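# Roll the carton in the palm until its label faces up

## Task

The carton starts loose on the upturned palm of the hand. Using this hand alone, rotate it until its label points upward. The goal picture shows one acceptable resting attitude, and its heading about the vertical is free. The hand counts as including the wrist camera, its post and the arm's final link. The task fails if the carton contacts anything outside the hand or comes off it. To finish, keep the carton motionless for a short time, resting on the palm or fingers and clear of the wrist, camera and post. The palm must point straight up, and no hand motor may show "moving" or "overload" or be building toward a shutdown; motors that were dead from the start are excused. Then declare the task done. The hand is opened after that, and the label must still face up with the carton simply resting on the open hand. Anything held in place only by the robot does not count.

## Robot and tools

ROBOT. There is one six-joint arm (UR7e-type) carrying a 16-motor right hand, with a thumb and index, middle and ring fingers. Cameras: cam_head_left (896x504), cam_head_right (896x504) and cam_wrist (504x504, fisheye, on the hand). One control step is 1/30 s. The arm follows commands about 0.17 s late.

FRAMES. The scene frame is in metres, with its origin on the table top under the arm base. +z is up, and +y is to the left when facing along +x. Results report the hand point's position and its quaternion (w,x,y,z) in this frame. The hand point sits in front of the palm, where thumb and fingertips meet in a pinch. Its own axes: +z runs along the straight fingers toward the tips, +x crosses the palm away from the thumb, and +y leaves the palm face. The palm face is at y = -0.062 m. With straight fingers the knuckles sit at z = -0.017 m and the tips reach 0.139 m beyond that; bending moves the tips toward +y. A rigid mast near the wrist spans x +0.05 to +0.10 and z -0.16 to -0.11, and reaches y = +0.06. Only the fingertip caps grip well. For this task, palm up means hand-point +y pointing along world +z.

ROW FORMAT. One row is one flat list of 24 numbers, each in [-1, 1], in this order: dx, dy, dz, rx, ry, rz, index_mcp, index_abd, index_pip, index_dip, middle_mcp, middle_abd, middle_pip, middle_dip, ring_mcp, ring_abd, ring_pip, ring_dip, thumb_cmc, thumb_axl, thumb_mcp, thumb_ipl, current_limit, speed.
- The first six are an offset, not a pose, expressed in the hand point's own axes. The reference is the hand point pose in the latest result that reported it. Before any such result in the scene, and for the second and later calls within one reply, the reference is wherever the robot is when the action begins. 1.0 equals 0.6 m of translation or 180 degrees. rx, ry and rz together form one rotation vector. Every row in an action is measured from the same reference, not from the row before it. All zeros therefore sends the hand back to the reference; it is not a pause.
- The sixteen hinge numbers are absolute goals, scaled linearly between each hinge's two stops. Moving toward -1 curls the fingers: _mcp bends at the knuckle toward the palm (+1=-18 deg, -1=+128 deg, straight at +0.75). _abd swings a finger sideways away from the thumb (-60/+60, straight 0.00). _pip bends the middle joint (-29/+108, straight +0.58) and _dip the tip joint (-21/+117, straight +0.70). thumb_cmc toward -1 brings the thumb from beside the palm to in front of it (-20/+120, straight +0.71). thumb_axl rolls the thumb about its length (-27/+140, straight +0.68). thumb_mcp (-69/+109, straight +0.23) and thumb_ipl (-77/+108, straight +0.17) flex it, toward +z when thumb_axl is straight, or along the cmc swing when thumb_axl is near -0.40.
- current_limit maps -1..+1 to 0..550 mA, with 11 mA as the floor. It caps force and also speed; far below 0 a finger may be unable to lift itself. speed sets the set-point rate to (speed+1)/2 of 5.9 rad/s. They start at +0.4 and -0.6, and the last values written stay in effect.

TOOLS.
- execute_actions {"actions": [...], "pictures": bool}. The list is empty (returns state only) or holds one item. The item is either {"rows": [1-15 rows], "steps": up to 15, default 15}, where each row lasts one step and the final row repeats, or {"steps": n up to 300}, a wait counted from the previous result, with reply time included. A refused call moves nothing.
- move {"target": one row, "speed": 0.002-0.5 m/s (default 0.25; turning at twice that in rad/s), "stop_force": 9-40 N optional}. It drives the hand point along a straight path lasting 0.5-10 s, taking the shorter rotation. Hinge numbers are sent at the start. With stop_force the path halts when the push opposing the motion rises by that amount for 2 steps, then backs off 2 steps. It is not reliable on rotating moves, is refused in the first 0.2 s, and should be omitted when pulling away from contact. The "move:" line gives the ending (done, off_target, moving, held, fault, contact) and limits (paced = pose clipped; held = some steps blocked), plus the distance to target.
- wait {"seconds": 0-10}: lets time pass without new commands.
- zoom_image {"camera", "region": [x0,y0,x1,y1] pixels, at most 504x504}: a closer crop of the latest image.
- show_instructions: shows the goal picture. read_manual {"section": "licences"}: licence text only.
- finished_scene {"scene": 1 or 2}: ends the scene and grades it. This cannot be undone.

MOTION LIMITS. Each step, the commanded pose is clipped to within 100 mm and 16 degrees of the measured pose, and position wins over orientation. After an action ends, the arm only continues to the last clipped pose, so check the reported pose before sending more.

RESULTS. Each result has the state line (pose, velocities) and joint positions and torques. Wrist force and torque are given on the hand point axes, noisy with offsets of a few N and saturating near 50 N. For the hand, per motor in row order: hand_goal, hand_measured, hand_current_ma (positive = pushing toward -1), and hand_state (moving, goal, blocked, overload). "Hand target" shows where the controller is heading, HELD marks steps that were blocked, and "pose unreachable" means the clearance check intervened.

HAZARDS. A motor at 495 mA or more accumulates seconds, and at 5 s it shuts down for 10 s. Avoid fingers straining hard against the carton, and ease goals back after a push. Contact torque at a joint limit (wrist joints 26.3 N m) or 150 N of outside force causes a 10 s stop, drops the rest of the call and ignores new hand numbers meanwhile. Motor heat gives a warning at 70 C and a fault at 85 C. Keep the palm roughly up throughout so the carton cannot fall, use gentle finger flicks rather than fast arm swings, and keep the carton away from the mast and camera. Loose objects may get bumped occasionally. Nothing may leave the table.

Each tool is called after "Call:" by a JSON object that holds its "fn" and its "kwargs".

Reference images:

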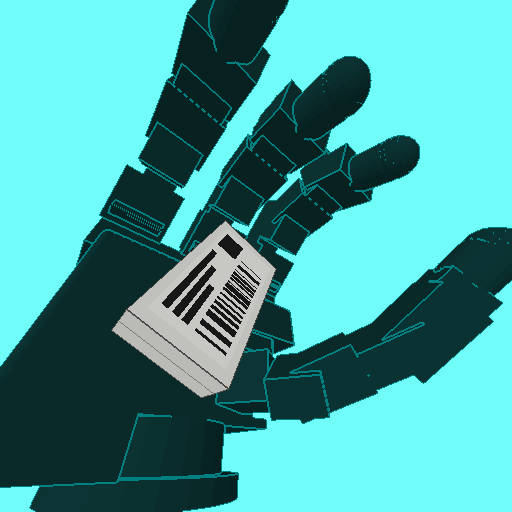

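## Session

Call:
{"fn": "execute_actions", "kwargs": {"actions": []}}

Scene clock: 0.00 s of 4800.00 s.
end_effector_position=(+0.6081, +0.0666, +0.4889) hand_goal=(+0.046, +0.000, -0.008, +0.280, +0.046, +0.000, -0.008, +0.280, +0.046, +0.000, -0.008, +0.280, -0.104, +0.266, +0.032, -0.018) hand_measured=(+0.062, +0.000, -0.006, +0.282, +0.062, +0.000, -0.006, +0.282, +0.060, +0.000, -0.006, +0.282, -0.092, +0.270, +0.034, -0.016) hand_current_ma=(+90, +0, +14, +12, +83, +0, +0, +12, +83, +0, +13, +12, +66, +25, +10, +11) hand_state=(goal, goal, goal, goal, goal, goal, overload, goal, goal, goal, goal, goal, goal, goal, goal, goal) hand_current_limit=0.40 hand_speed=-0.60 end_effector_quat_wxyz=(+0.497, +0.469, +0.528, +0.504) end_effector_velocity=(+0.000, -0.000, -0.000) end_effector_angular_velocity=(-0.001, +0.001, -0.000)
Joint positions: [-0.166 -1.169  2.221 -4.195 -1.335 -0.055]
Joint velocities: [-0.     0.     0.     0.    -0.    -0.001]
Joint torques (N m, as the arm reports them, + toward a larger angle): no reading
Wrist force (N, on the end effector, along its own x y z axes, offset not removed): no reading
Wrist torque (N m, same axes, about the end effector's origin, offset not removed): no reading
Hand target: +0.608, +0.067, +0.489; +0.497, +0.469, +0.528, +0.504

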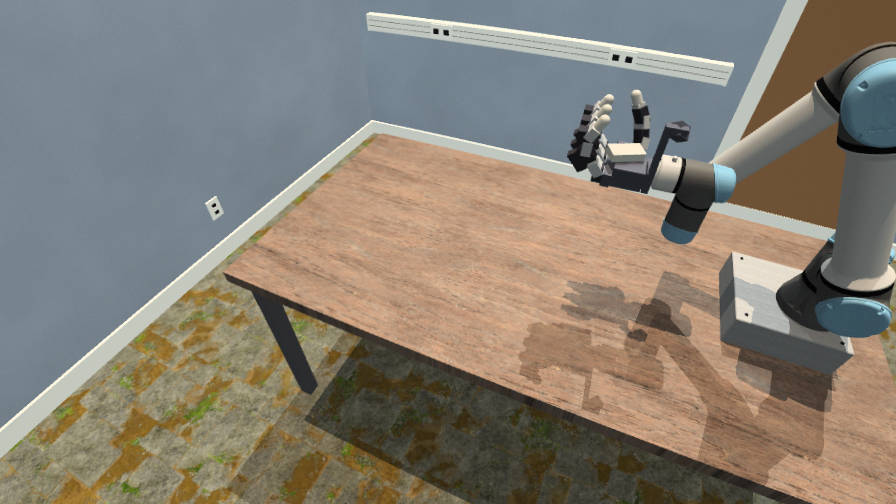

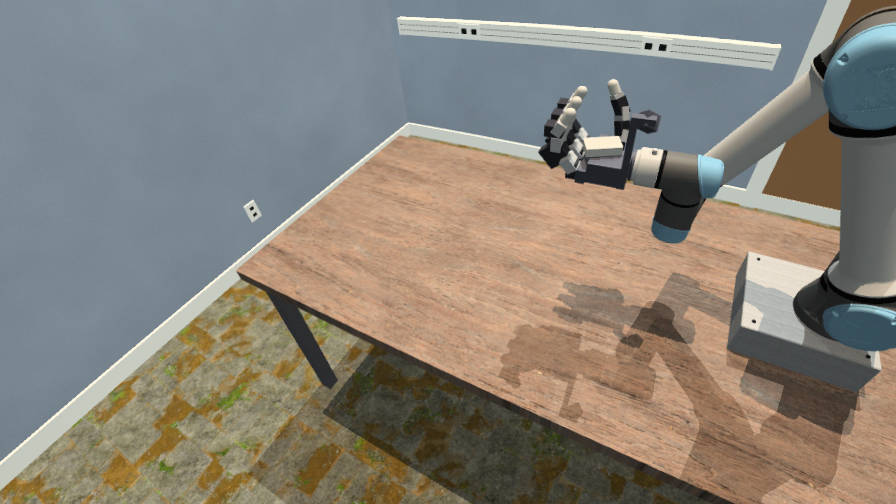

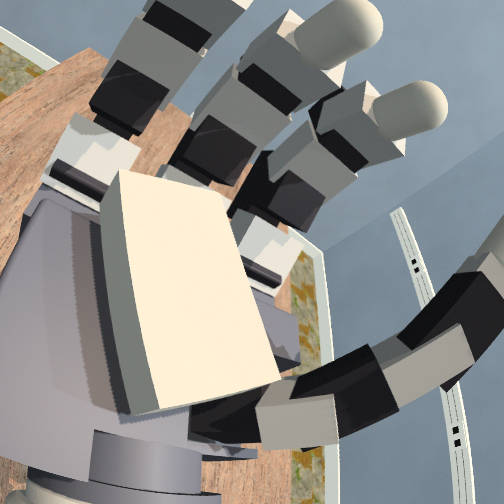

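Call:
{"fn": "zoom_image", "kwargs": {"camera": "cam_head_left", "region": [540, 70, 740, 220]}}

Call:
{"fn": "zoom_image", "kwargs": {"camera": "cam_head_right", "region": [510, 60, 710, 210]}}

Region (540, 70, 740, 220) of cam_head_left's 896x504 image, scaled by 2.520, with more detail than that image has; it fills the top 378 rows of this view, and the rest is white.

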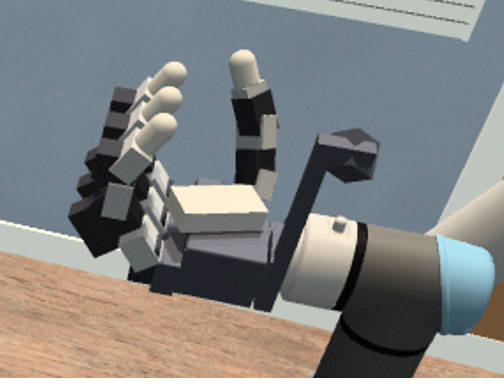

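Region (510, 60, 710, 210) of cam_head_right's 896x504 image, scaled by 2.520, with more detail than that image has; it fills the top 378 rows of this view, and the rest is white.

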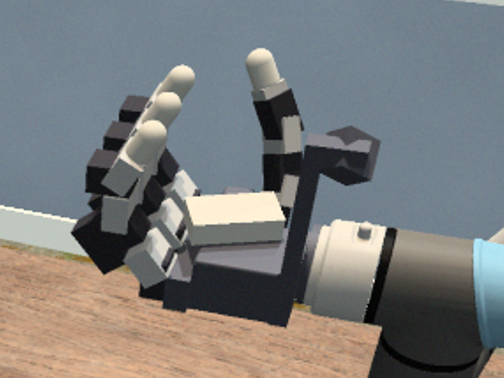

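Call:
{"fn": "execute_actions", "kwargs": {"actions": [{"rows": [[0,0,0,0,0,0, 0.046,0,-0.008,0.28, 0.8,0,1,0.7, 0.046,0,-0.008,0.28, -0.104,0.266,0.032,-0.018, 0.4,-0.2]], "steps": 15}], "pictures": false}}

Call:
{"fn": "wait", "kwargs": {"seconds": 1}}

Scene clock: 16.07 s of 4800.00 s.
end_effector_position=(+0.6081, +0.0666, +0.4889) hand_goal=(+0.046, +0.000, -0.008, +0.280, +0.800, +0.000, +1.000, +0.700, +0.046, +0.000, -0.008, +0.280, -0.104, +0.266, +0.032, -0.018) hand_measured=(+0.062, +0.000, -0.006, +0.282, +0.578, +0.000, -0.006, +0.696, +0.060, +0.000, -0.006, +0.282, -0.092, +0.270, +0.034, -0.016) hand_current_ma=(+90, +0, +14, +12, -8, +0, +0, -8, +83, +0, +13, +12, +66, +25, +10, +11) hand_state=(goal, goal, goal, goal, moving, goal, overload, moving, goal, goal, goal, goal, goal, goal, goal, goal) hand_current_limit=0.40 hand_speed=-0.20 end_effector_quat_wxyz=(+0.497, +0.469, +0.528, +0.504) end_effector_velocity=(-0.000, -0.001, -0.001) end_effector_angular_velocity=(+0.002, +0.001, -0.001)
Joint positions: [-0.166 -1.169  2.221 -4.195 -1.335 -0.055]
Joint velocities: [-0.001  0.     0.001 -0.     0.     0.001]
Joint torques (N m, as the arm reports them, + toward a larger angle): [  6.16 -28.14  -7.09  -3.6   -0.38  -1.29]
Wrist force (N, on the end effector, along its own x y z axes, offset not removed): [2.3 2.9 -2.6]
Wrist torque (N m, same axes, about the end effector's origin, offset not removed): [0.36 -0.34 0.28]
Hand target: +0.608, +0.067, +0.489; +0.497, +0.469, +0.528, +0.504
Off the commanded pose: 0.000 m, 0 deg.
Steps of this call (steps 1 to 467: nothing new was sent; steps 468 to 482: all 15 steps of this action). Readings (end_effector_position | what the end effector reports):
468: (+0.6081, +0.0666, +0.4889) | hand_goal=(+0.046, +0.000, -0.008, +0.280, +0.800, +0.000, +1.000, +0.700, +0.046, +0.000, -0.008, +0.280, -0.104, +0.266, +0.032, -0.018) hand_measured=(+0.062, +0.000, -0.006, +0.282, +0.062, +0.000, -0.006, +0.282, +0.060, +0.000, -0.006, +0.282, -0.092, +0.270, +0.034, -0.016) hand_current_ma=(+90, +0, +14, +12, +83, +0, +0, +12, +83, +0, +13, +12, +66, +25, +10, +11) hand_state=(goal, goal, goal, goal, moving, goal, overload, moving, goal, goal, goal, goal, goal, goal, goal, goal) hand_current_limit=0.40 hand_speed=-0.20
469: (+0.6081, +0.0666, +0.4889) | hand_goal=(+0.046, +0.000, -0.008, +0.280, +0.800, +0.000, +1.000, +0.700, +0.046, +0.000, -0.008, +0.280, -0.104, +0.266, +0.032, -0.018) hand_measured=(+0.062, +0.000, -0.006, +0.282, +0.066, +0.000, -0.006, +0.288, +0.060, +0.000, -0.006, +0.282, -0.092, +0.270, +0.034, -0.016) hand_current_ma=(+90, +0, +14, +12, -120, +0, +0, -145, +83, +0, +13, +12, +66, +25, +10, +11) hand_state=(goal, goal, goal, goal, moving, goal, overload, moving, goal, goal, goal, goal, goal, goal, goal, goal) hand_current_limit=0.40 hand_speed=-0.20
471: (+0.6081, +0.0666, +0.4889) | hand_goal=(+0.046, +0.000, -0.008, +0.280, +0.800, +0.000, +1.000, +0.700, +0.046, +0.000, -0.008, +0.280, -0.104, +0.266, +0.032, -0.018) hand_measured=(+0.062, +0.000, -0.006, +0.282, +0.132, +0.000, -0.006, +0.352, +0.060, +0.000, -0.006, +0.282, -0.092, +0.270, +0.034, -0.016) hand_current_ma=(+90, +0, +14, +12, -51, +0, +0, -101, +83, +0, +13, +12, +66, +25, +10, +11) hand_state=(goal, goal, goal, goal, moving, goal, overload, moving, goal, goal, goal, goal, goal, goal, goal, goal) hand_current_limit=0.40 hand_speed=-0.20
475: (+0.6081, +0.0666, +0.4889) | hand_goal=(+0.046, +0.000, -0.008, +0.280, +0.800, +0.000, +1.000, +0.700, +0.046, +0.000, -0.008, +0.280, -0.104, +0.266, +0.032, -0.018) hand_measured=(+0.062, +0.000, -0.006, +0.282, +0.290, +0.000, -0.006, +0.496, +0.060, +0.000, -0.006, +0.282, -0.092, +0.270, +0.034, -0.016) hand_current_ma=(+90, +0, +14, +12, -24, +0, +0, -72, +83, +0, +13, +12, +66, +25, +10, +11) hand_state=(goal, goal, goal, goal, moving, goal, overload, moving, goal, goal, goal, goal, goal, goal, goal, goal) hand_current_limit=0.40 hand_speed=-0.20
482: the state above

Scene clock: 17.07 s of 4800.00 s.
end_effector_position=(+0.6081, +0.0666, +0.4889) hand_goal=(+0.046, +0.000, -0.008, +0.280, +0.800, +0.000, +1.000, +0.700, +0.046, +0.000, -0.008, +0.280, -0.104, +0.266, +0.032, -0.018) hand_measured=(+0.062, +0.000, -0.006, +0.282, +0.810, +0.000, +0.008, +0.698, +0.060, +0.000, -0.006, +0.282, -0.092, +0.270, +0.034, -0.016) hand_current_ma=(+90, +0, +14, +12, +49, +0, +0, -11, +83, +0, +13, +12, +66, +25, +10, +11) hand_state=(goal, goal, goal, goal, goal, goal, overload, goal, goal, goal, goal, goal, goal, goal, goal, goal) hand_current_limit=0.40 hand_speed=-0.20 end_effector_quat_wxyz=(+0.497, +0.469, +0.528, +0.504) end_effector_velocity=(+0.000, -0.001, -0.001) end_effector_angular_velocity=(+0.002, +0.002, -0.001)
Joint positions: [-0.166 -1.169  2.221 -4.195 -1.335 -0.055]
Joint velocities: [-0.001  0.     0.001  0.001  0.     0.002]
Joint torques (N m, as the arm reports them, + toward a larger angle): [  5.18 -30.02  -6.52  -3.76  -0.3   -1.2 ]
Wrist force (N, on the end effector, along its own x y z axes, offset not removed): [3.4 1.9 0.6]
Wrist torque (N m, same axes, about the end effector's origin, offset not removed): [0.11 -0.51 0.57]
Hand target: +0.608, +0.067, +0.489; +0.497, +0.469, +0.528, +0.504
Off the commanded pose: 0.000 m, 0 deg.
Steps of this call (steps 1 to 30: nothing new was sent). Readings (end_effector_position | what the end effector reports):
1: (+0.6081, +0.0666, +0.4889) | hand_goal=(+0.046, +0.000, -0.008, +0.280, +0.800, +0.000, +1.000, +0.700, +0.046, +0.000, -0.008, +0.280, -0.104, +0.266, +0.032, -0.018) hand_measured=(+0.062, +0.000, -0.006, +0.282, +0.620, +0.000, -0.006, +0.698, +0.060, +0.000, -0.006, +0.282, -0.092, +0.270, +0.034, -0.016) hand_current_ma=(+90, +0, +14, +12, -8, +0, +0, -11, +83, +0, +13, +12, +66, +25, +10, +11) hand_state=(goal, goal, goal, goal, moving, goal, overload, moving, goal, goal, goal, goal, goal, goal, goal, goal) hand_current_limit=0.40 hand_speed=-0.20
2: (+0.6081, +0.0666, +0.4889) | hand_goal=(+0.046, +0.000, -0.008, +0.280, +0.800, +0.000, +1.000, +0.700, +0.046, +0.000, -0.008, +0.280, -0.104, +0.266, +0.032, -0.018) hand_measured=(+0.062, +0.000, -0.006, +0.282, +0.662, +0.000, -0.006, +0.698, +0.060, +0.000, -0.006, +0.282, -0.092, +0.270, +0.034, -0.016) hand_current_ma=(+90, +0, +14, +12, -7, +0, +0, -11, +83, +0, +13, +12, +66, +25, +10, +11) hand_state=(goal, goal, goal, goal, moving, goal, overload, goal, goal, goal, goal, goal, goal, goal, goal, goal) hand_current_limit=0.40 hand_speed=-0.20
4: (+0.6081, +0.0666, +0.4889) | hand_goal=(+0.046, +0.000, -0.008, +0.280, +0.800, +0.000, +1.000, +0.700, +0.046, +0.000, -0.008, +0.280, -0.104, +0.266, +0.032, -0.018) hand_measured=(+0.062, +0.000, -0.006, +0.282, +0.746, +0.000, -0.006, +0.698, +0.060, +0.000, -0.006, +0.282, -0.092, +0.270, +0.034, -0.016) hand_current_ma=(+90, +0, +14, +12, -6, +0, +0, -12, +83, +0, +13, +12, +66, +25, +10, +11) hand_state=(goal, goal, goal, goal, moving, goal, overload, goal, goal, goal, goal, goal, goal, goal, goal, goal) hand_current_limit=0.40 hand_speed=-0.20
8: (+0.6081, +0.0666, +0.4889) | hand_goal=(+0.046, +0.000, -0.008, +0.280, +0.800, +0.000, +1.000, +0.700, +0.046, +0.000, -0.008, +0.280, -0.104, +0.266, +0.032, -0.018) hand_measured=(+0.062, +0.000, -0.006, +0.282, +0.808, +0.000, +0.000, +0.698, +0.060, +0.000, -0.006, +0.282, -0.092, +0.270, +0.034, -0.016) hand_current_ma=(+90, +0, +14, +12, +52, +0, +0, -11, +83, +0, +13, +12, +66, +25, +10, +11) hand_state=(goal, goal, goal, goal, moving, goal, overload, goal, goal, goal, goal, goal, goal, goal, goal, goal) hand_current_limit=0.40 hand_speed=-0.20
30: the state above
camera_calibration (this result's frames):
cam_wrist: T_world_to_cam=[[0.0524522, -0.724146, 0.687649, -0.293963], [-0.723515, -0.502181, -0.473646, 0.652999], [0.688313, -0.472681, -0.550271, 0.00277739], [0, 0, 0, 1]] pos_world=[0.485962, 0.116364, 0.512962]

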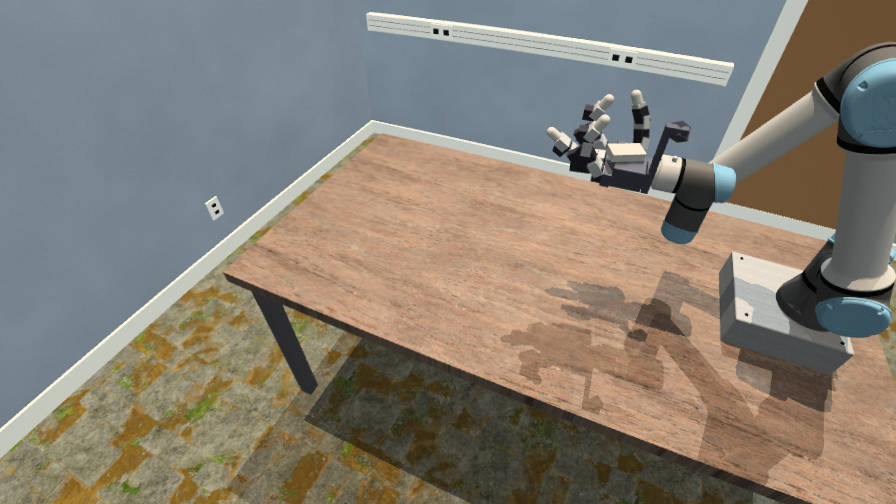

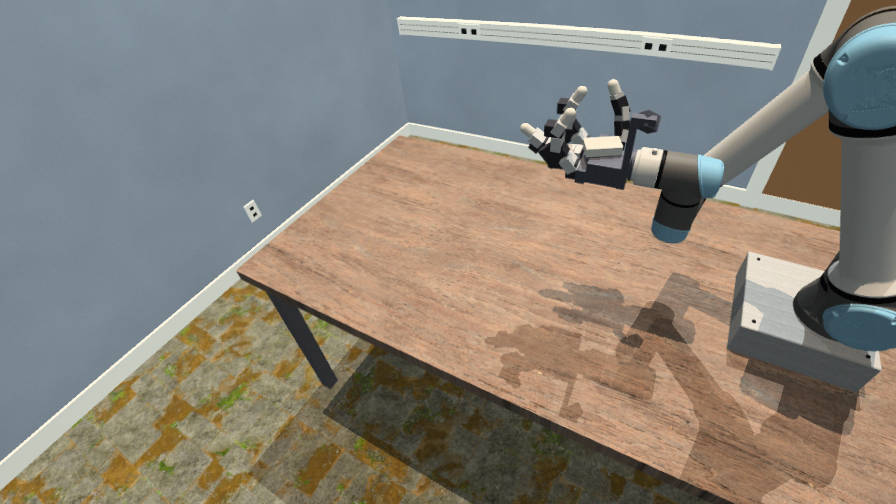

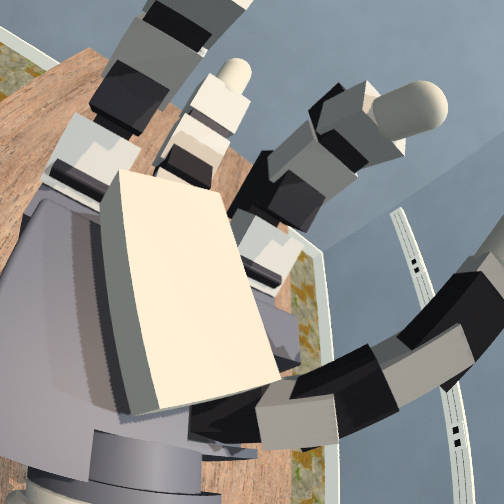

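Call:
{"fn": "move", "kwargs": {"target": [0,0,0,0.17,0,0, -0.48,0,0,0.5, -0.48,0,0,0.5, -0.48,0,0,0.5, -0.104,0.266,0.032,-0.018, 0.4,-0.4], "speed": 0.12}}

Scene clock: 21.03 s of 4800.00 s.
end_effector_position=(+0.6083, +0.0666, +0.4892) hand_goal=(-0.480, +0.000, +0.000, +0.500, -0.480, +0.000, +0.000, +0.500, -0.480, +0.000, +0.000, +0.500, -0.104, +0.266, +0.032, -0.018) hand_measured=(-0.476, +0.000, -0.002, +0.496, -0.468, +0.000, +0.030, +0.502, -0.476, +0.000, -0.002, +0.496, -0.092, +0.270, +0.032, -0.016) hand_current_ma=(+21, +0, -13, -17, +66, +0, +0, +12, +20, +0, -13, -17, +60, +25, -3, +8) hand_state=(goal, goal, goal, goal, goal, goal, overload, goal, goal, goal, goal, goal, goal, goal, goal, goal) hand_current_limit=0.40 hand_speed=-0.40 end_effector_quat_wxyz=(+0.356, +0.584, +0.642, +0.347) end_effector_velocity=(-0.000, +0.000, -0.000) end_effector_angular_velocity=(+0.001, +0.008, -0.000)
Joint positions: [-0.154 -1.614  2.244 -3.233 -1.408 -0.161]
Joint velocities: [ 0.001 -0.004 -0.002  0.014 -0.001  0.   ]
Joint torques (N m, as the arm reports them, + toward a larger angle): [  6.03 -30.81 -26.82  -1.53  -1.35  -1.69]
Wrist force (N, on the end effector, along its own x y z axes, offset not removed): [3.3 1.0 -0.2]
Wrist torque (N m, same axes, about the end effector's origin, offset not removed): [-0.06 -0.34 0.52]
Hand target: +0.608, +0.067, +0.489; +0.356, +0.584, +0.642, +0.347
Off the commanded pose: 0.000 m, 0 deg.
move: done
camera_calibration (this result's frames):
cam_wrist: T_world_to_cam=[[0.380456, -0.708022, 0.594944, -0.449494], [-0.872933, -0.487355, -0.0217594, 0.522134], [0.305355, -0.511068, -0.803472, 0.362179], [0, 0, 0, 1]] pos_world=[0.516207, 0.121312, 0.569786]

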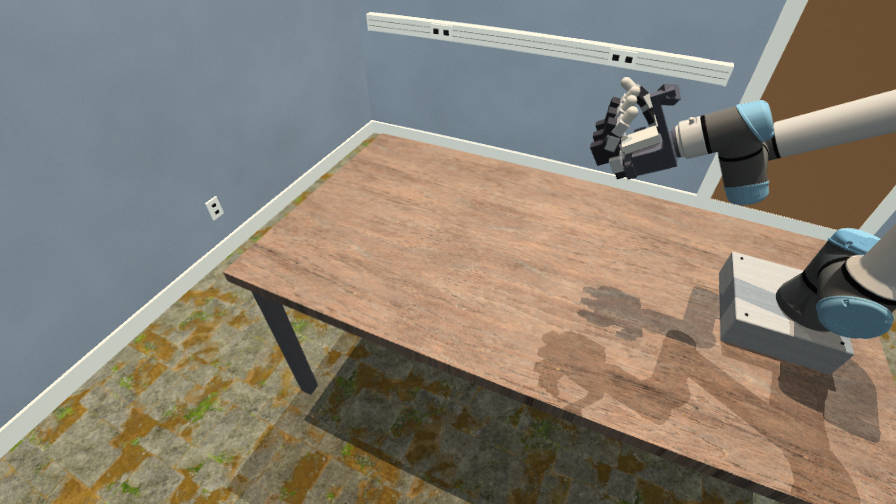

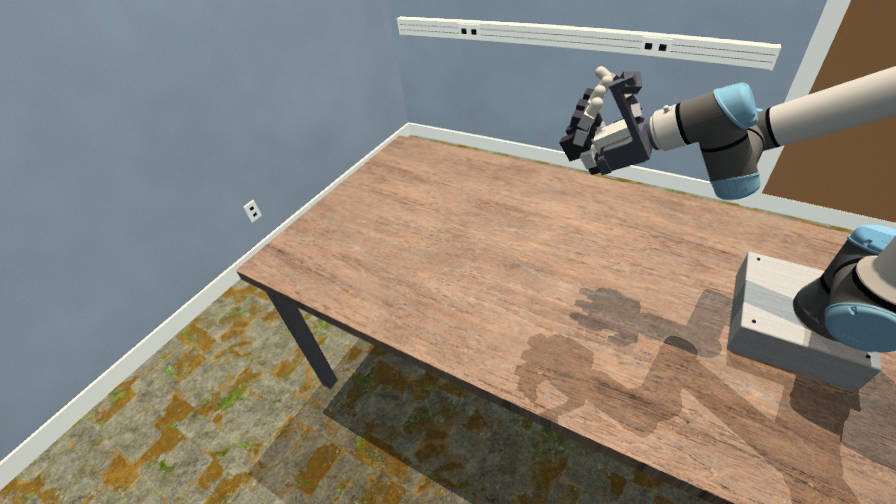

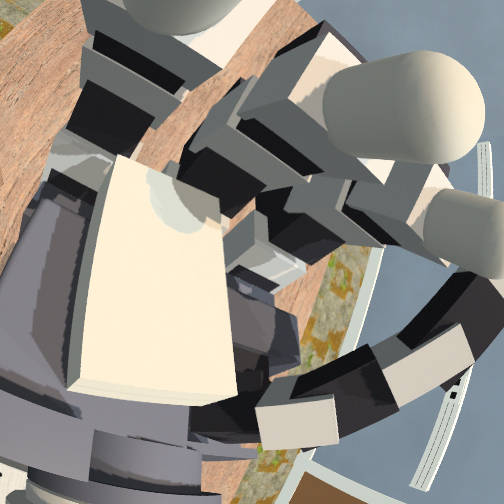

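Call:
{"fn": "move", "kwargs": {"target": [0,-0.2,0.07,0.25,0,0, -0.62,0,0,0.5, -0.62,0,0,0.5, -0.62,0,0,0.5, -0.104,0.266,0.032,-0.018, 0.4,-0.6], "speed": 0.15}}

Call:
{"fn": "zoom_image", "kwargs": {"camera": "cam_head_left", "region": [520, 60, 760, 260]}}

Scene clock: 25.80 s of 4800.00 s.
end_effector_position=(+0.5844, +0.0583, +0.3647) hand_goal=(-0.620, +0.000, +0.000, +0.500, -0.620, +0.000, +0.000, +0.500, -0.620, +0.000, +0.000, +0.500, -0.104, +0.266, +0.032, -0.018) hand_measured=(-0.604, +0.000, -0.002, +0.496, -0.606, +0.000, +0.030, +0.502, -0.608, +0.000, -0.002, +0.498, -0.092, +0.270, +0.032, -0.016) hand_current_ma=(+83, +0, -7, -16, +73, +0, +0, +12, +70, +0, -6, -13, +59, +25, -3, +8) hand_state=(goal, goal, goal, goal, goal, goal, overload, goal, goal, goal, goal, goal, goal, goal, goal, goal) hand_current_limit=0.40 hand_speed=-0.60 end_effector_quat_wxyz=(+0.106, +0.676, +0.725, +0.075) end_effector_velocity=(-0.000, +0.000, -0.002) end_effector_angular_velocity=(-0.000, +0.008, -0.000)
Joint positions: [-0.11  -1.65   2.008 -2.189 -1.579 -0.185]
Joint velocities: [ 0.001  0.003 -0.004  0.009 -0.002  0.001]
Joint torques (N m, as the arm reports them, + toward a larger angle): [  5.63 -11.8  -31.16  -1.73  -1.6    1.31]
Wrist force (N, on the end effector, along its own x y z axes, offset not removed): [3.5 -1.0 0.8]
Wrist torque (N m, same axes, about the end effector's origin, offset not removed): [-0.07 -0.64 0.49]
Hand target: +0.584, +0.058, +0.365; +0.105, +0.676, +0.725, +0.075
Off the commanded pose: 0.000 m, 0 deg.
move: done
camera_calibration (this result's frames):
cam_wrist: T_world_to_cam=[[0.675515, -0.710508, 0.197125, -0.399342], [-0.643475, -0.43752, 0.628106, 0.120445], [-0.360028, -0.55114, -0.752745, 0.637889], [0, 0, 0, 1]] pos_world=[0.576923, 0.120527, 0.483236]

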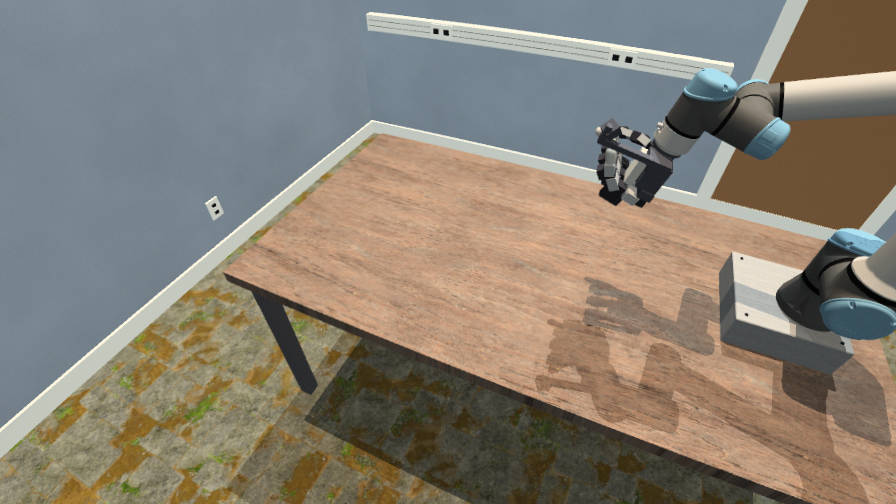

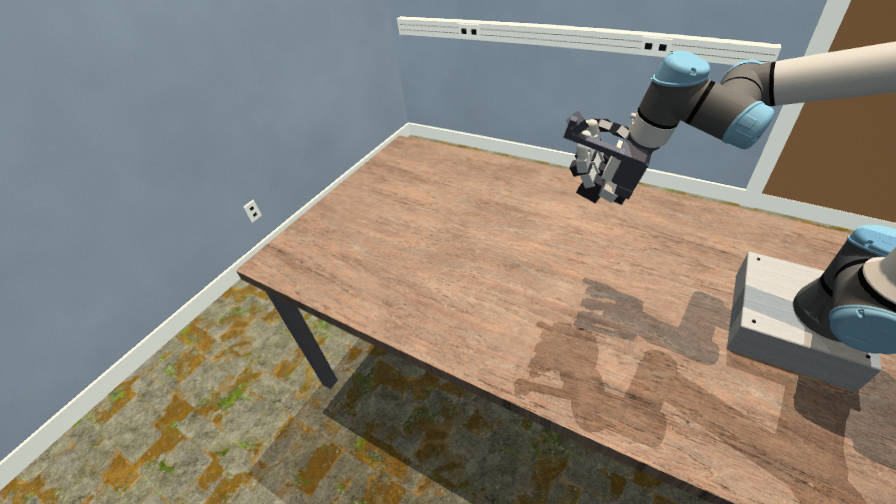

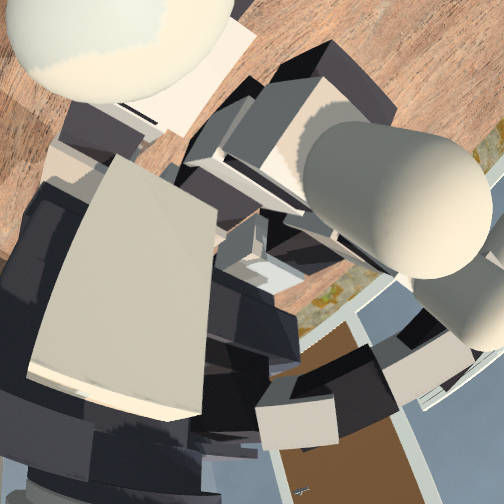

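Region (520, 60, 760, 260) of cam_head_left's 896x504 image, scaled by 2.100, with more detail than that image has.

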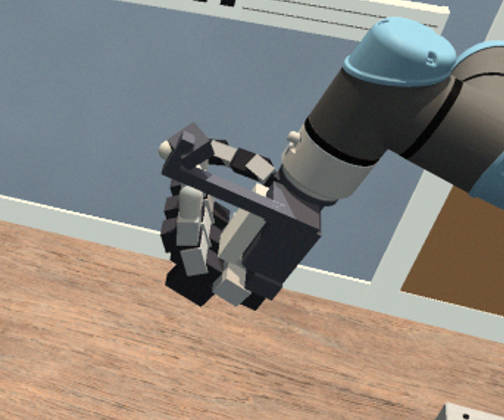

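Call:
{"fn": "move", "kwargs": {"target": [0,-0.1,0.0,0.18,0,0, -0.68,0,0.03,0.65, -0.68,0,0,0.65, -0.68,0,0.03,0.65, -0.104,0.266,0.032,-0.018, 0.4,-0.6], "speed": 0.12}}

Call:
{"fn": "zoom_image", "kwargs": {"camera": "cam_head_left", "region": [540, 80, 760, 260]}}

Scene clock: 31.30 s of 4800.00 s.
end_effector_position=(+0.5266, +0.0537, +0.3495) hand_goal=(-0.680, +0.000, +0.030, +0.650, -0.680, +0.000, +0.000, +0.650, -0.680, +0.000, +0.030, +0.650, -0.104, +0.266, +0.032, -0.018) hand_measured=(-0.634, -0.006, +0.026, +0.642, -0.652, +0.000, +0.068, +0.650, -0.654, +0.000, +0.032, +0.648, -0.092, +0.266, +0.040, -0.016) hand_current_ma=(+246, -33, -17, -45, +153, +1, +0, -3, +148, +0, +13, -8, +61, -6, +68, +8) hand_state=(blocked, goal, goal, goal, blocked, goal, overload, goal, blocked, goal, goal, goal, goal, goal, goal, goal) hand_current_limit=0.40 hand_speed=-0.60 end_effector_quat_wxyz=(-0.087, +0.679, +0.717, -0.130) end_effector_velocity=(-0.000, -0.000, -0.001) end_effector_angular_velocity=(+0.001, +0.002, +0.001)
Joint positions: [-0.082 -1.522  1.662 -1.41  -1.668 -0.124]
Joint velocities: [-0.001  0.001  0.001  0.     0.    -0.001]
Joint torques (N m, as the arm reports them, + toward a larger angle): [  5.66 -19.5  -29.31  -0.38  -1.58   1.55]
Wrist force (N, on the end effector, along its own x y z axes, offset not removed): [2.6 -3.4 1.7]
Wrist torque (N m, same axes, about the end effector's origin, offset not removed): [-0.37 -0.50 0.32]
Hand target: +0.527, +0.054, +0.349; -0.087, +0.679, +0.717, -0.130
Off the commanded pose: 0.000 m, 0 deg.
move: done
camera_calibration (this result's frames):
cam_wrist: T_world_to_cam=[[0.662765, -0.730754, -0.163529, -0.226681], [-0.216183, -0.3958, 0.892529, -0.22878], [-0.716943, -0.556184, -0.420299, 0.675113], [0, 0, 0, 1]] pos_world=[0.584796, 0.119289, 0.450873]

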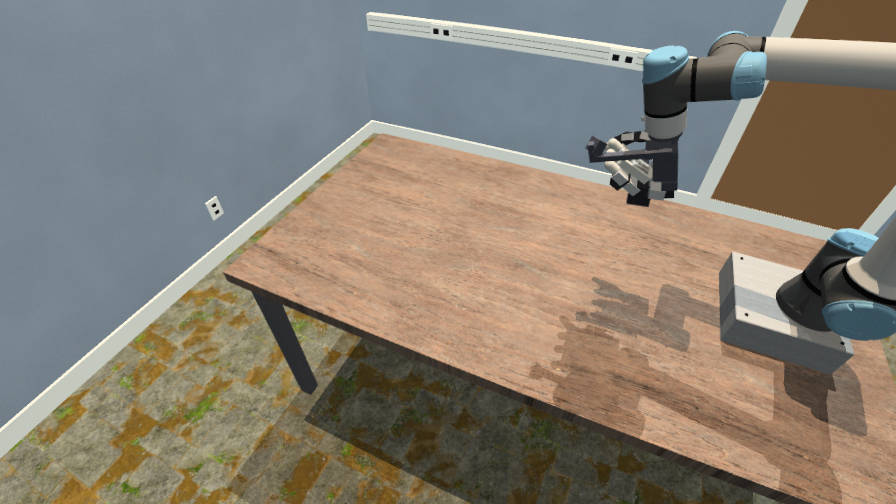

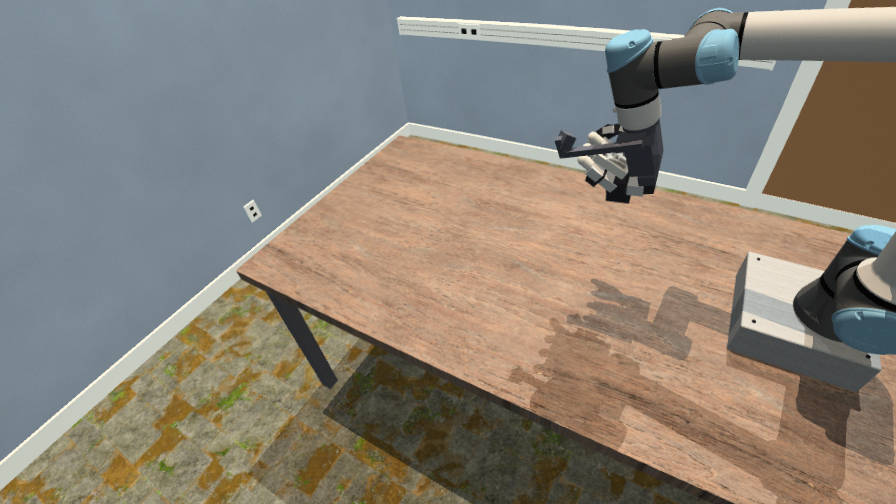

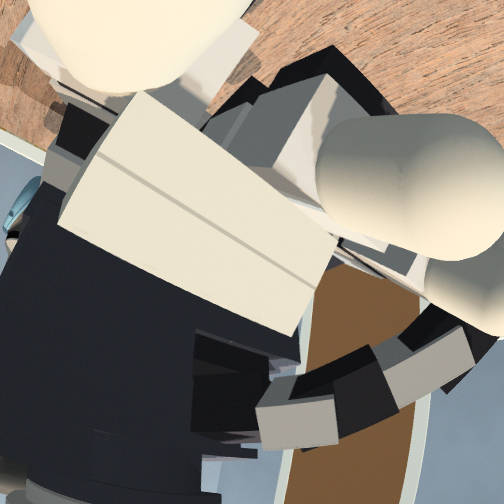

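Region (540, 80, 760, 260) of cam_head_left's 896x504 image, scaled by 2.291, with more detail than that image has; it fills the top 412 rows of this view, and the rest is white.

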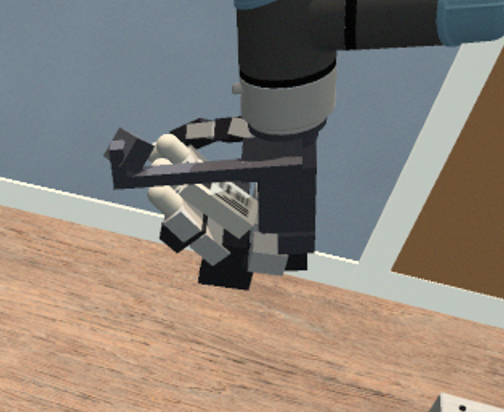

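Call:
{"fn": "move", "kwargs": {"target": [0,0.1,0.0,-0.2,0,0, -0.25,0,0.06,0.65, -0.25,0,0,0.65, -0.25,0,0.06,0.65, -0.104,0.266,0.032,-0.018, 0.4,-0.93], "speed": 0.13}}

Call:
{"fn": "zoom_image", "kwargs": {"camera": "cam_head_left", "region": [520, 80, 760, 260]}}

Scene clock: 43.87 s of 4800.00 s.
end_effector_position=(+0.5835, +0.0564, +0.3313) hand_goal=(-0.250, +0.000, +0.060, +0.650, -0.250, +0.000, +0.000, +0.650, -0.250, +0.000, +0.060, +0.650, -0.104, +0.266, +0.032, -0.018) hand_measured=(-0.240, -0.004, +0.060, +0.648, -0.238, +0.000, +0.626, +0.650, -0.238, +0.000, +0.062, +0.648, -0.102, +0.266, +0.030, -0.018) hand_current_ma=(+53, -16, +1, -11, +61, +1, +0, -3, +74, +0, +13, -8, +6, -5, -16, +6) hand_state=(goal, goal, goal, goal, goal, goal, overload, goal, goal, goal, goal, goal, goal, goal, goal, goal) hand_current_limit=0.40 hand_speed=-0.93 end_effector_quat_wxyz=(+0.127, +0.672, +0.723, +0.098) end_effector_velocity=(-0.000, +0.000, -0.000) end_effector_angular_velocity=(-0.001, +0.000, +0.002)
Joint positions: [-0.121 -1.627  2.122 -2.388 -1.564 -0.196]
Joint velocities: [ 0.001 -0.     0.001 -0.001 -0.    -0.001]
Joint torques (N m, as the arm reports them, + toward a larger angle): [ -6.76 -13.82 -13.88  -6.01   1.52  -1.56]
Wrist force (N, on the end effector, along its own x y z axes, offset not removed): [2.4 -1.2 2.2]
Wrist torque (N m, same axes, about the end effector's origin, offset not removed): [-0.23 -0.58 0.39]
Hand target: +0.583, +0.056, +0.331; +0.127, +0.672, +0.723, +0.098
Off the commanded pose: 0.000 m, 0 deg.
move: moving (no rest 5 s after the path's end)
The robot had not come to rest in time, so this move's path started while it was still moving.
camera_calibration (this result's frames):
cam_wrist: T_world_to_cam=[[0.664334, -0.709111, 0.236267, -0.399994], [-0.679994, -0.442181, 0.58488, 0.175935], [-0.310272, -0.549216, -0.775947, 0.589945], [0, 0, 0, 1]] pos_world=[0.568407, 0.118162, 0.44937]

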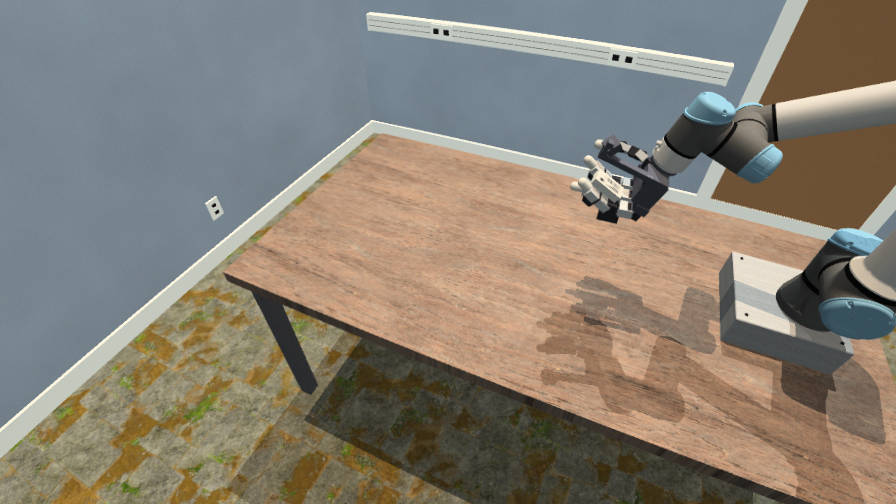

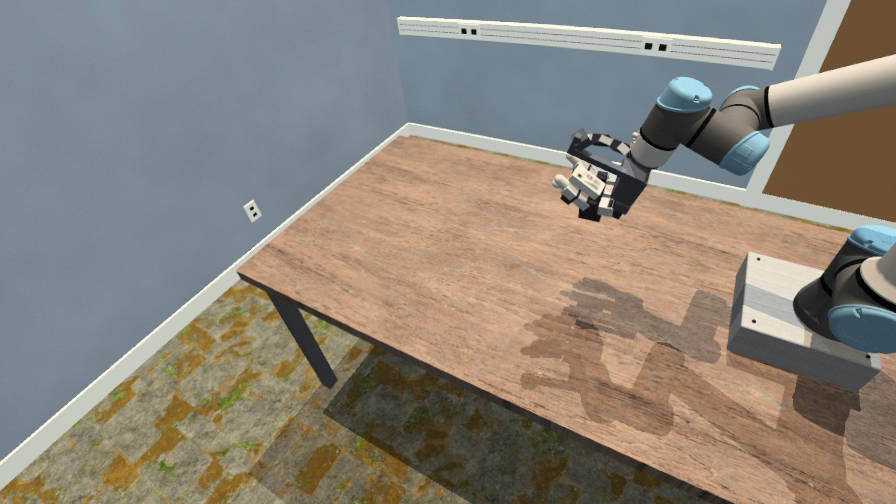

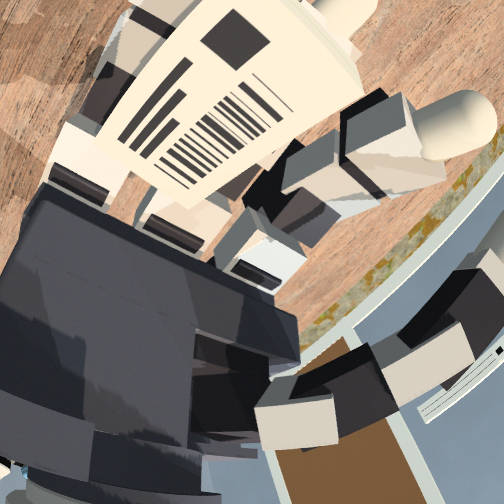

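Region (520, 80, 760, 260) of cam_head_left's 896x504 image, scaled by 2.100, with more detail than that image has; it fills the top 378 rows of this view, and the rest is white.

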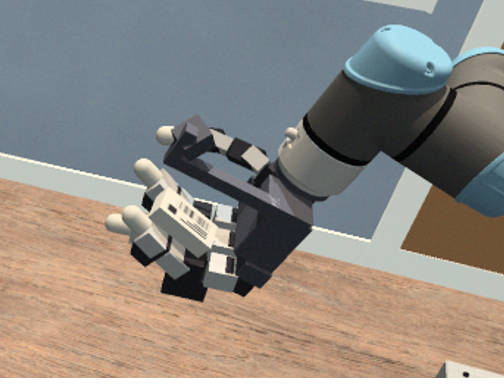

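Call:
{"fn": "execute_actions", "kwargs": {"actions": [{"rows": [[0,0,0,-0.01,0,0, -0.24,0,0.06,0.65, -0.24,0,0,-0.2, -0.24,0,0.1,0.65, -0.104,0.266,0.032,-0.018, 0.4,-0.5],[0,0,0,-0.02,0,0, -0.23,0,0.06,0.65, -0.23,0,0,-0.2, -0.23,0,0.1,0.65, -0.104,0.266,0.032,-0.018, 0.4,-0.5],[0,0,0,-0.03,0,0, -0.22,0,0.06,0.65, -0.22,0,0,-0.2, -0.22,0,0.1,0.65, -0.104,0.266,0.032,-0.018, 0.4,-0.5],[0,0,0,-0.04,0,0, -0.21,0,0.06,0.65, -0.21,0,0,-0.2, -0.21,0,0.1,0.65, -0.104,0.266,0.032,-0.018, 0.4,-0.5],[0,0,0,-0.05,0,0, -0.2,0,0.06,0.65, -0.2,0,0,-0.2, -0.2,0,0.1,0.65, -0.104,0.266,0.032,-0.018, 0.4,-0.5]], "steps": 15}]}}

Scene clock: 45.80 s of 4800.00 s.
end_effector_position=(+0.5831, +0.0565, +0.3314) hand_goal=(-0.200, +0.000, +0.060, +0.650, -0.200, +0.000, +0.000, -0.200, -0.200, +0.000, +0.100, +0.650, -0.104, +0.266, +0.032, -0.018) hand_measured=(-0.190, -0.004, +0.060, +0.648, -0.188, +0.000, +0.718, +0.204, -0.186, +0.000, +0.102, +0.648, -0.102, +0.266, +0.030, -0.018) hand_current_ma=(+55, -16, +1, -11, +63, +1, +0, +63, +77, +0, +14, -7, +6, -4, -17, +5) hand_state=(goal, goal, goal, goal, goal, goal, overload, moving, goal, goal, goal, goal, goal, goal, goal, goal) hand_current_limit=0.40 hand_speed=-0.50 end_effector_quat_wxyz=(+0.178, +0.661, +0.713, +0.153) end_effector_velocity=(+0.003, -0.001, -0.000) end_effector_angular_velocity=(+0.000, -0.050, +0.002)
Joint positions: [-0.138 -1.625  2.238 -2.655 -1.526 -0.208]
Joint velocities: [-0.006  0.016  0.028 -0.093  0.01  -0.004]
Joint torques (N m, as the arm reports them, + toward a larger angle): [ -6.83 -12.45 -13.98  -6.48   1.93  -1.83]
Wrist force (N, on the end effector, along its own x y z axes, offset not removed): [1.4 1.9 -1.2]
Wrist torque (N m, same axes, about the end effector's origin, offset not removed): [0.44 -0.36 0.25]
Hand target: +0.583, +0.056, +0.331; +0.179, +0.660, +0.713, +0.154
Off the commanded pose: 0.000 m, 0 deg.
Steps of this call (steps 1 to 43: nothing new was sent; steps 44 to 58: all 15 steps of this action). Readings (end_effector_position | what the end effector reports):
44: (+0.5834, +0.0564, +0.3313) | hand_goal=(-0.240, +0.000, +0.060, +0.650, -0.240, +0.000, +0.000, -0.200, -0.240, +0.000, +0.100, +0.650, -0.104, +0.266, +0.032, -0.018) hand_measured=(-0.240, -0.004, +0.060, +0.648, -0.238, +0.000, +0.696, +0.650, -0.238, +0.000, +0.062, +0.648, -0.102, +0.266, +0.030, -0.018) hand_current_ma=(+53, -16, +1, -11, +62, +1, +0, -3, +74, +0, +13, -8, +6, -5, -16, +6) hand_state=(moving, goal, goal, goal, moving, goal, overload, moving, moving, goal, moving, goal, goal, goal, goal, goal) hand_current_limit=0.40 hand_speed=-0.50
45: (+0.5832, +0.0565, +0.3309) | hand_goal=(-0.230, +0.000, +0.060, +0.650, -0.230, +0.000, +0.000, -0.200, -0.230, +0.000, +0.100, +0.650, -0.104, +0.266, +0.032, -0.018) hand_measured=(-0.240, -0.004, +0.060, +0.648, -0.238, +0.000, +0.698, +0.646, -0.236, +0.000, +0.066, +0.648, -0.102, +0.266, +0.030, -0.018) hand_current_ma=(+27, -16, +1, -11, +36, +1, +0, +97, +37, +0, -75, -8, +6, -5, -16, +6) hand_state=(moving, goal, goal, goal, moving, goal, overload, moving, moving, goal, moving, goal, goal, goal, goal, goal) hand_current_limit=0.40 hand_speed=-0.50
47: (+0.5824, +0.0566, +0.3300) | hand_goal=(-0.210, +0.000, +0.060, +0.650, -0.210, +0.000, +0.000, -0.200, -0.210, +0.000, +0.100, +0.650, -0.104, +0.266, +0.032, -0.018) hand_measured=(-0.224, -0.004, +0.060, +0.648, -0.222, +0.000, +0.700, +0.590, -0.220, +0.000, +0.098, +0.648, -0.102, +0.266, +0.030, -0.018) hand_current_ma=(+36, -16, +1, -11, +45, +1, +0, +66, +62, +0, +22, -8, +6, -5, -17, +6) hand_state=(moving, goal, goal, goal, moving, goal, overload, moving, moving, goal, moving, goal, goal, goal, goal, goal) hand_current_limit=0.40 hand_speed=-0.50
51: (+0.5814, +0.0567, +0.3304) | hand_goal=(-0.200, +0.000, +0.060, +0.650, -0.200, +0.000, +0.000, -0.200, -0.200, +0.000, +0.100, +0.650, -0.104, +0.266, +0.032, -0.018) hand_measured=(-0.190, -0.004, +0.060, +0.648, -0.190, +0.000, +0.708, +0.450, -0.188, +0.000, +0.102, +0.648, -0.102, +0.266, +0.030, -0.018) hand_current_ma=(+65, -16, +2, -11, +74, +1, +0, +64, +88, +0, +15, -7, +6, -4, -17, +5) hand_state=(moving, goal, goal, goal, moving, goal, overload, moving, moving, goal, goal, goal, goal, goal, goal, goal) hand_current_limit=0.40 hand_speed=-0.50
58: the state above
camera_calibration (this result's frames):
cam_wrist: T_world_to_cam=[[0.627179, -0.706537, 0.327798, -0.408609], [-0.756831, -0.45341, 0.470772, 0.258918], [-0.183991, -0.543347, -0.819098, 0.530295], [0, 0, 0, 1]] pos_world=[0.549798, 0.116833, 0.446413]

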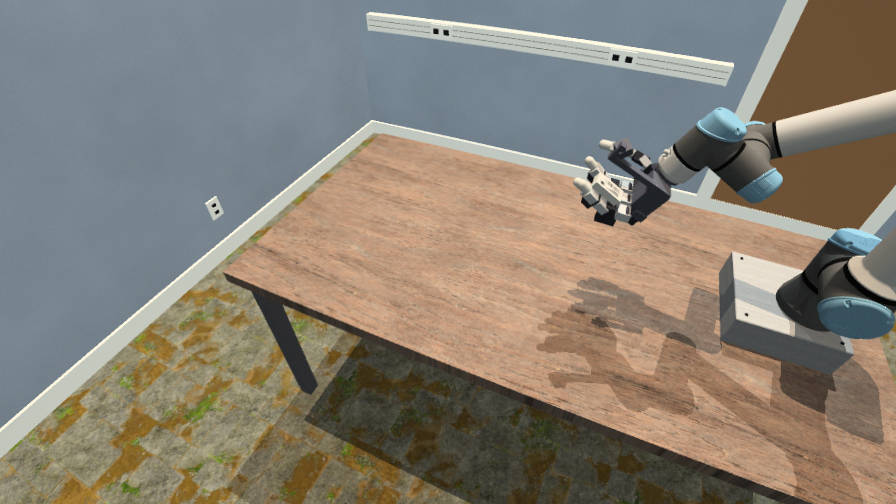

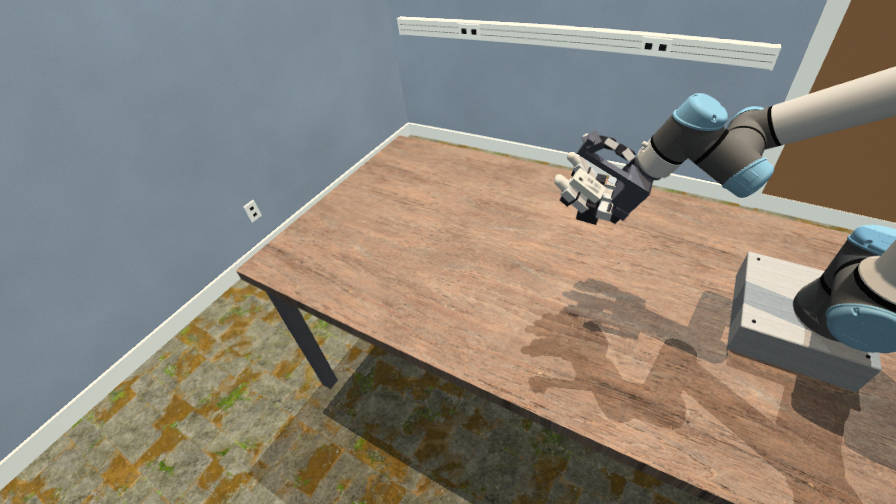

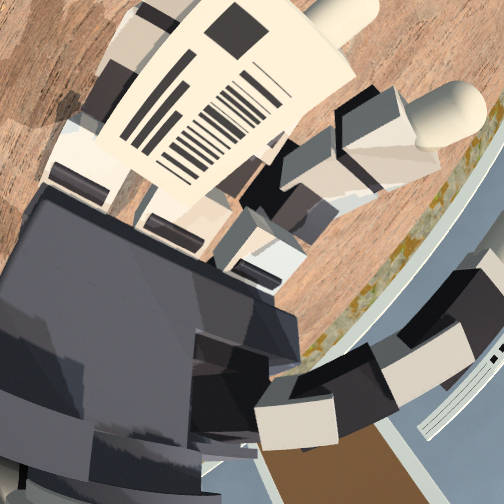

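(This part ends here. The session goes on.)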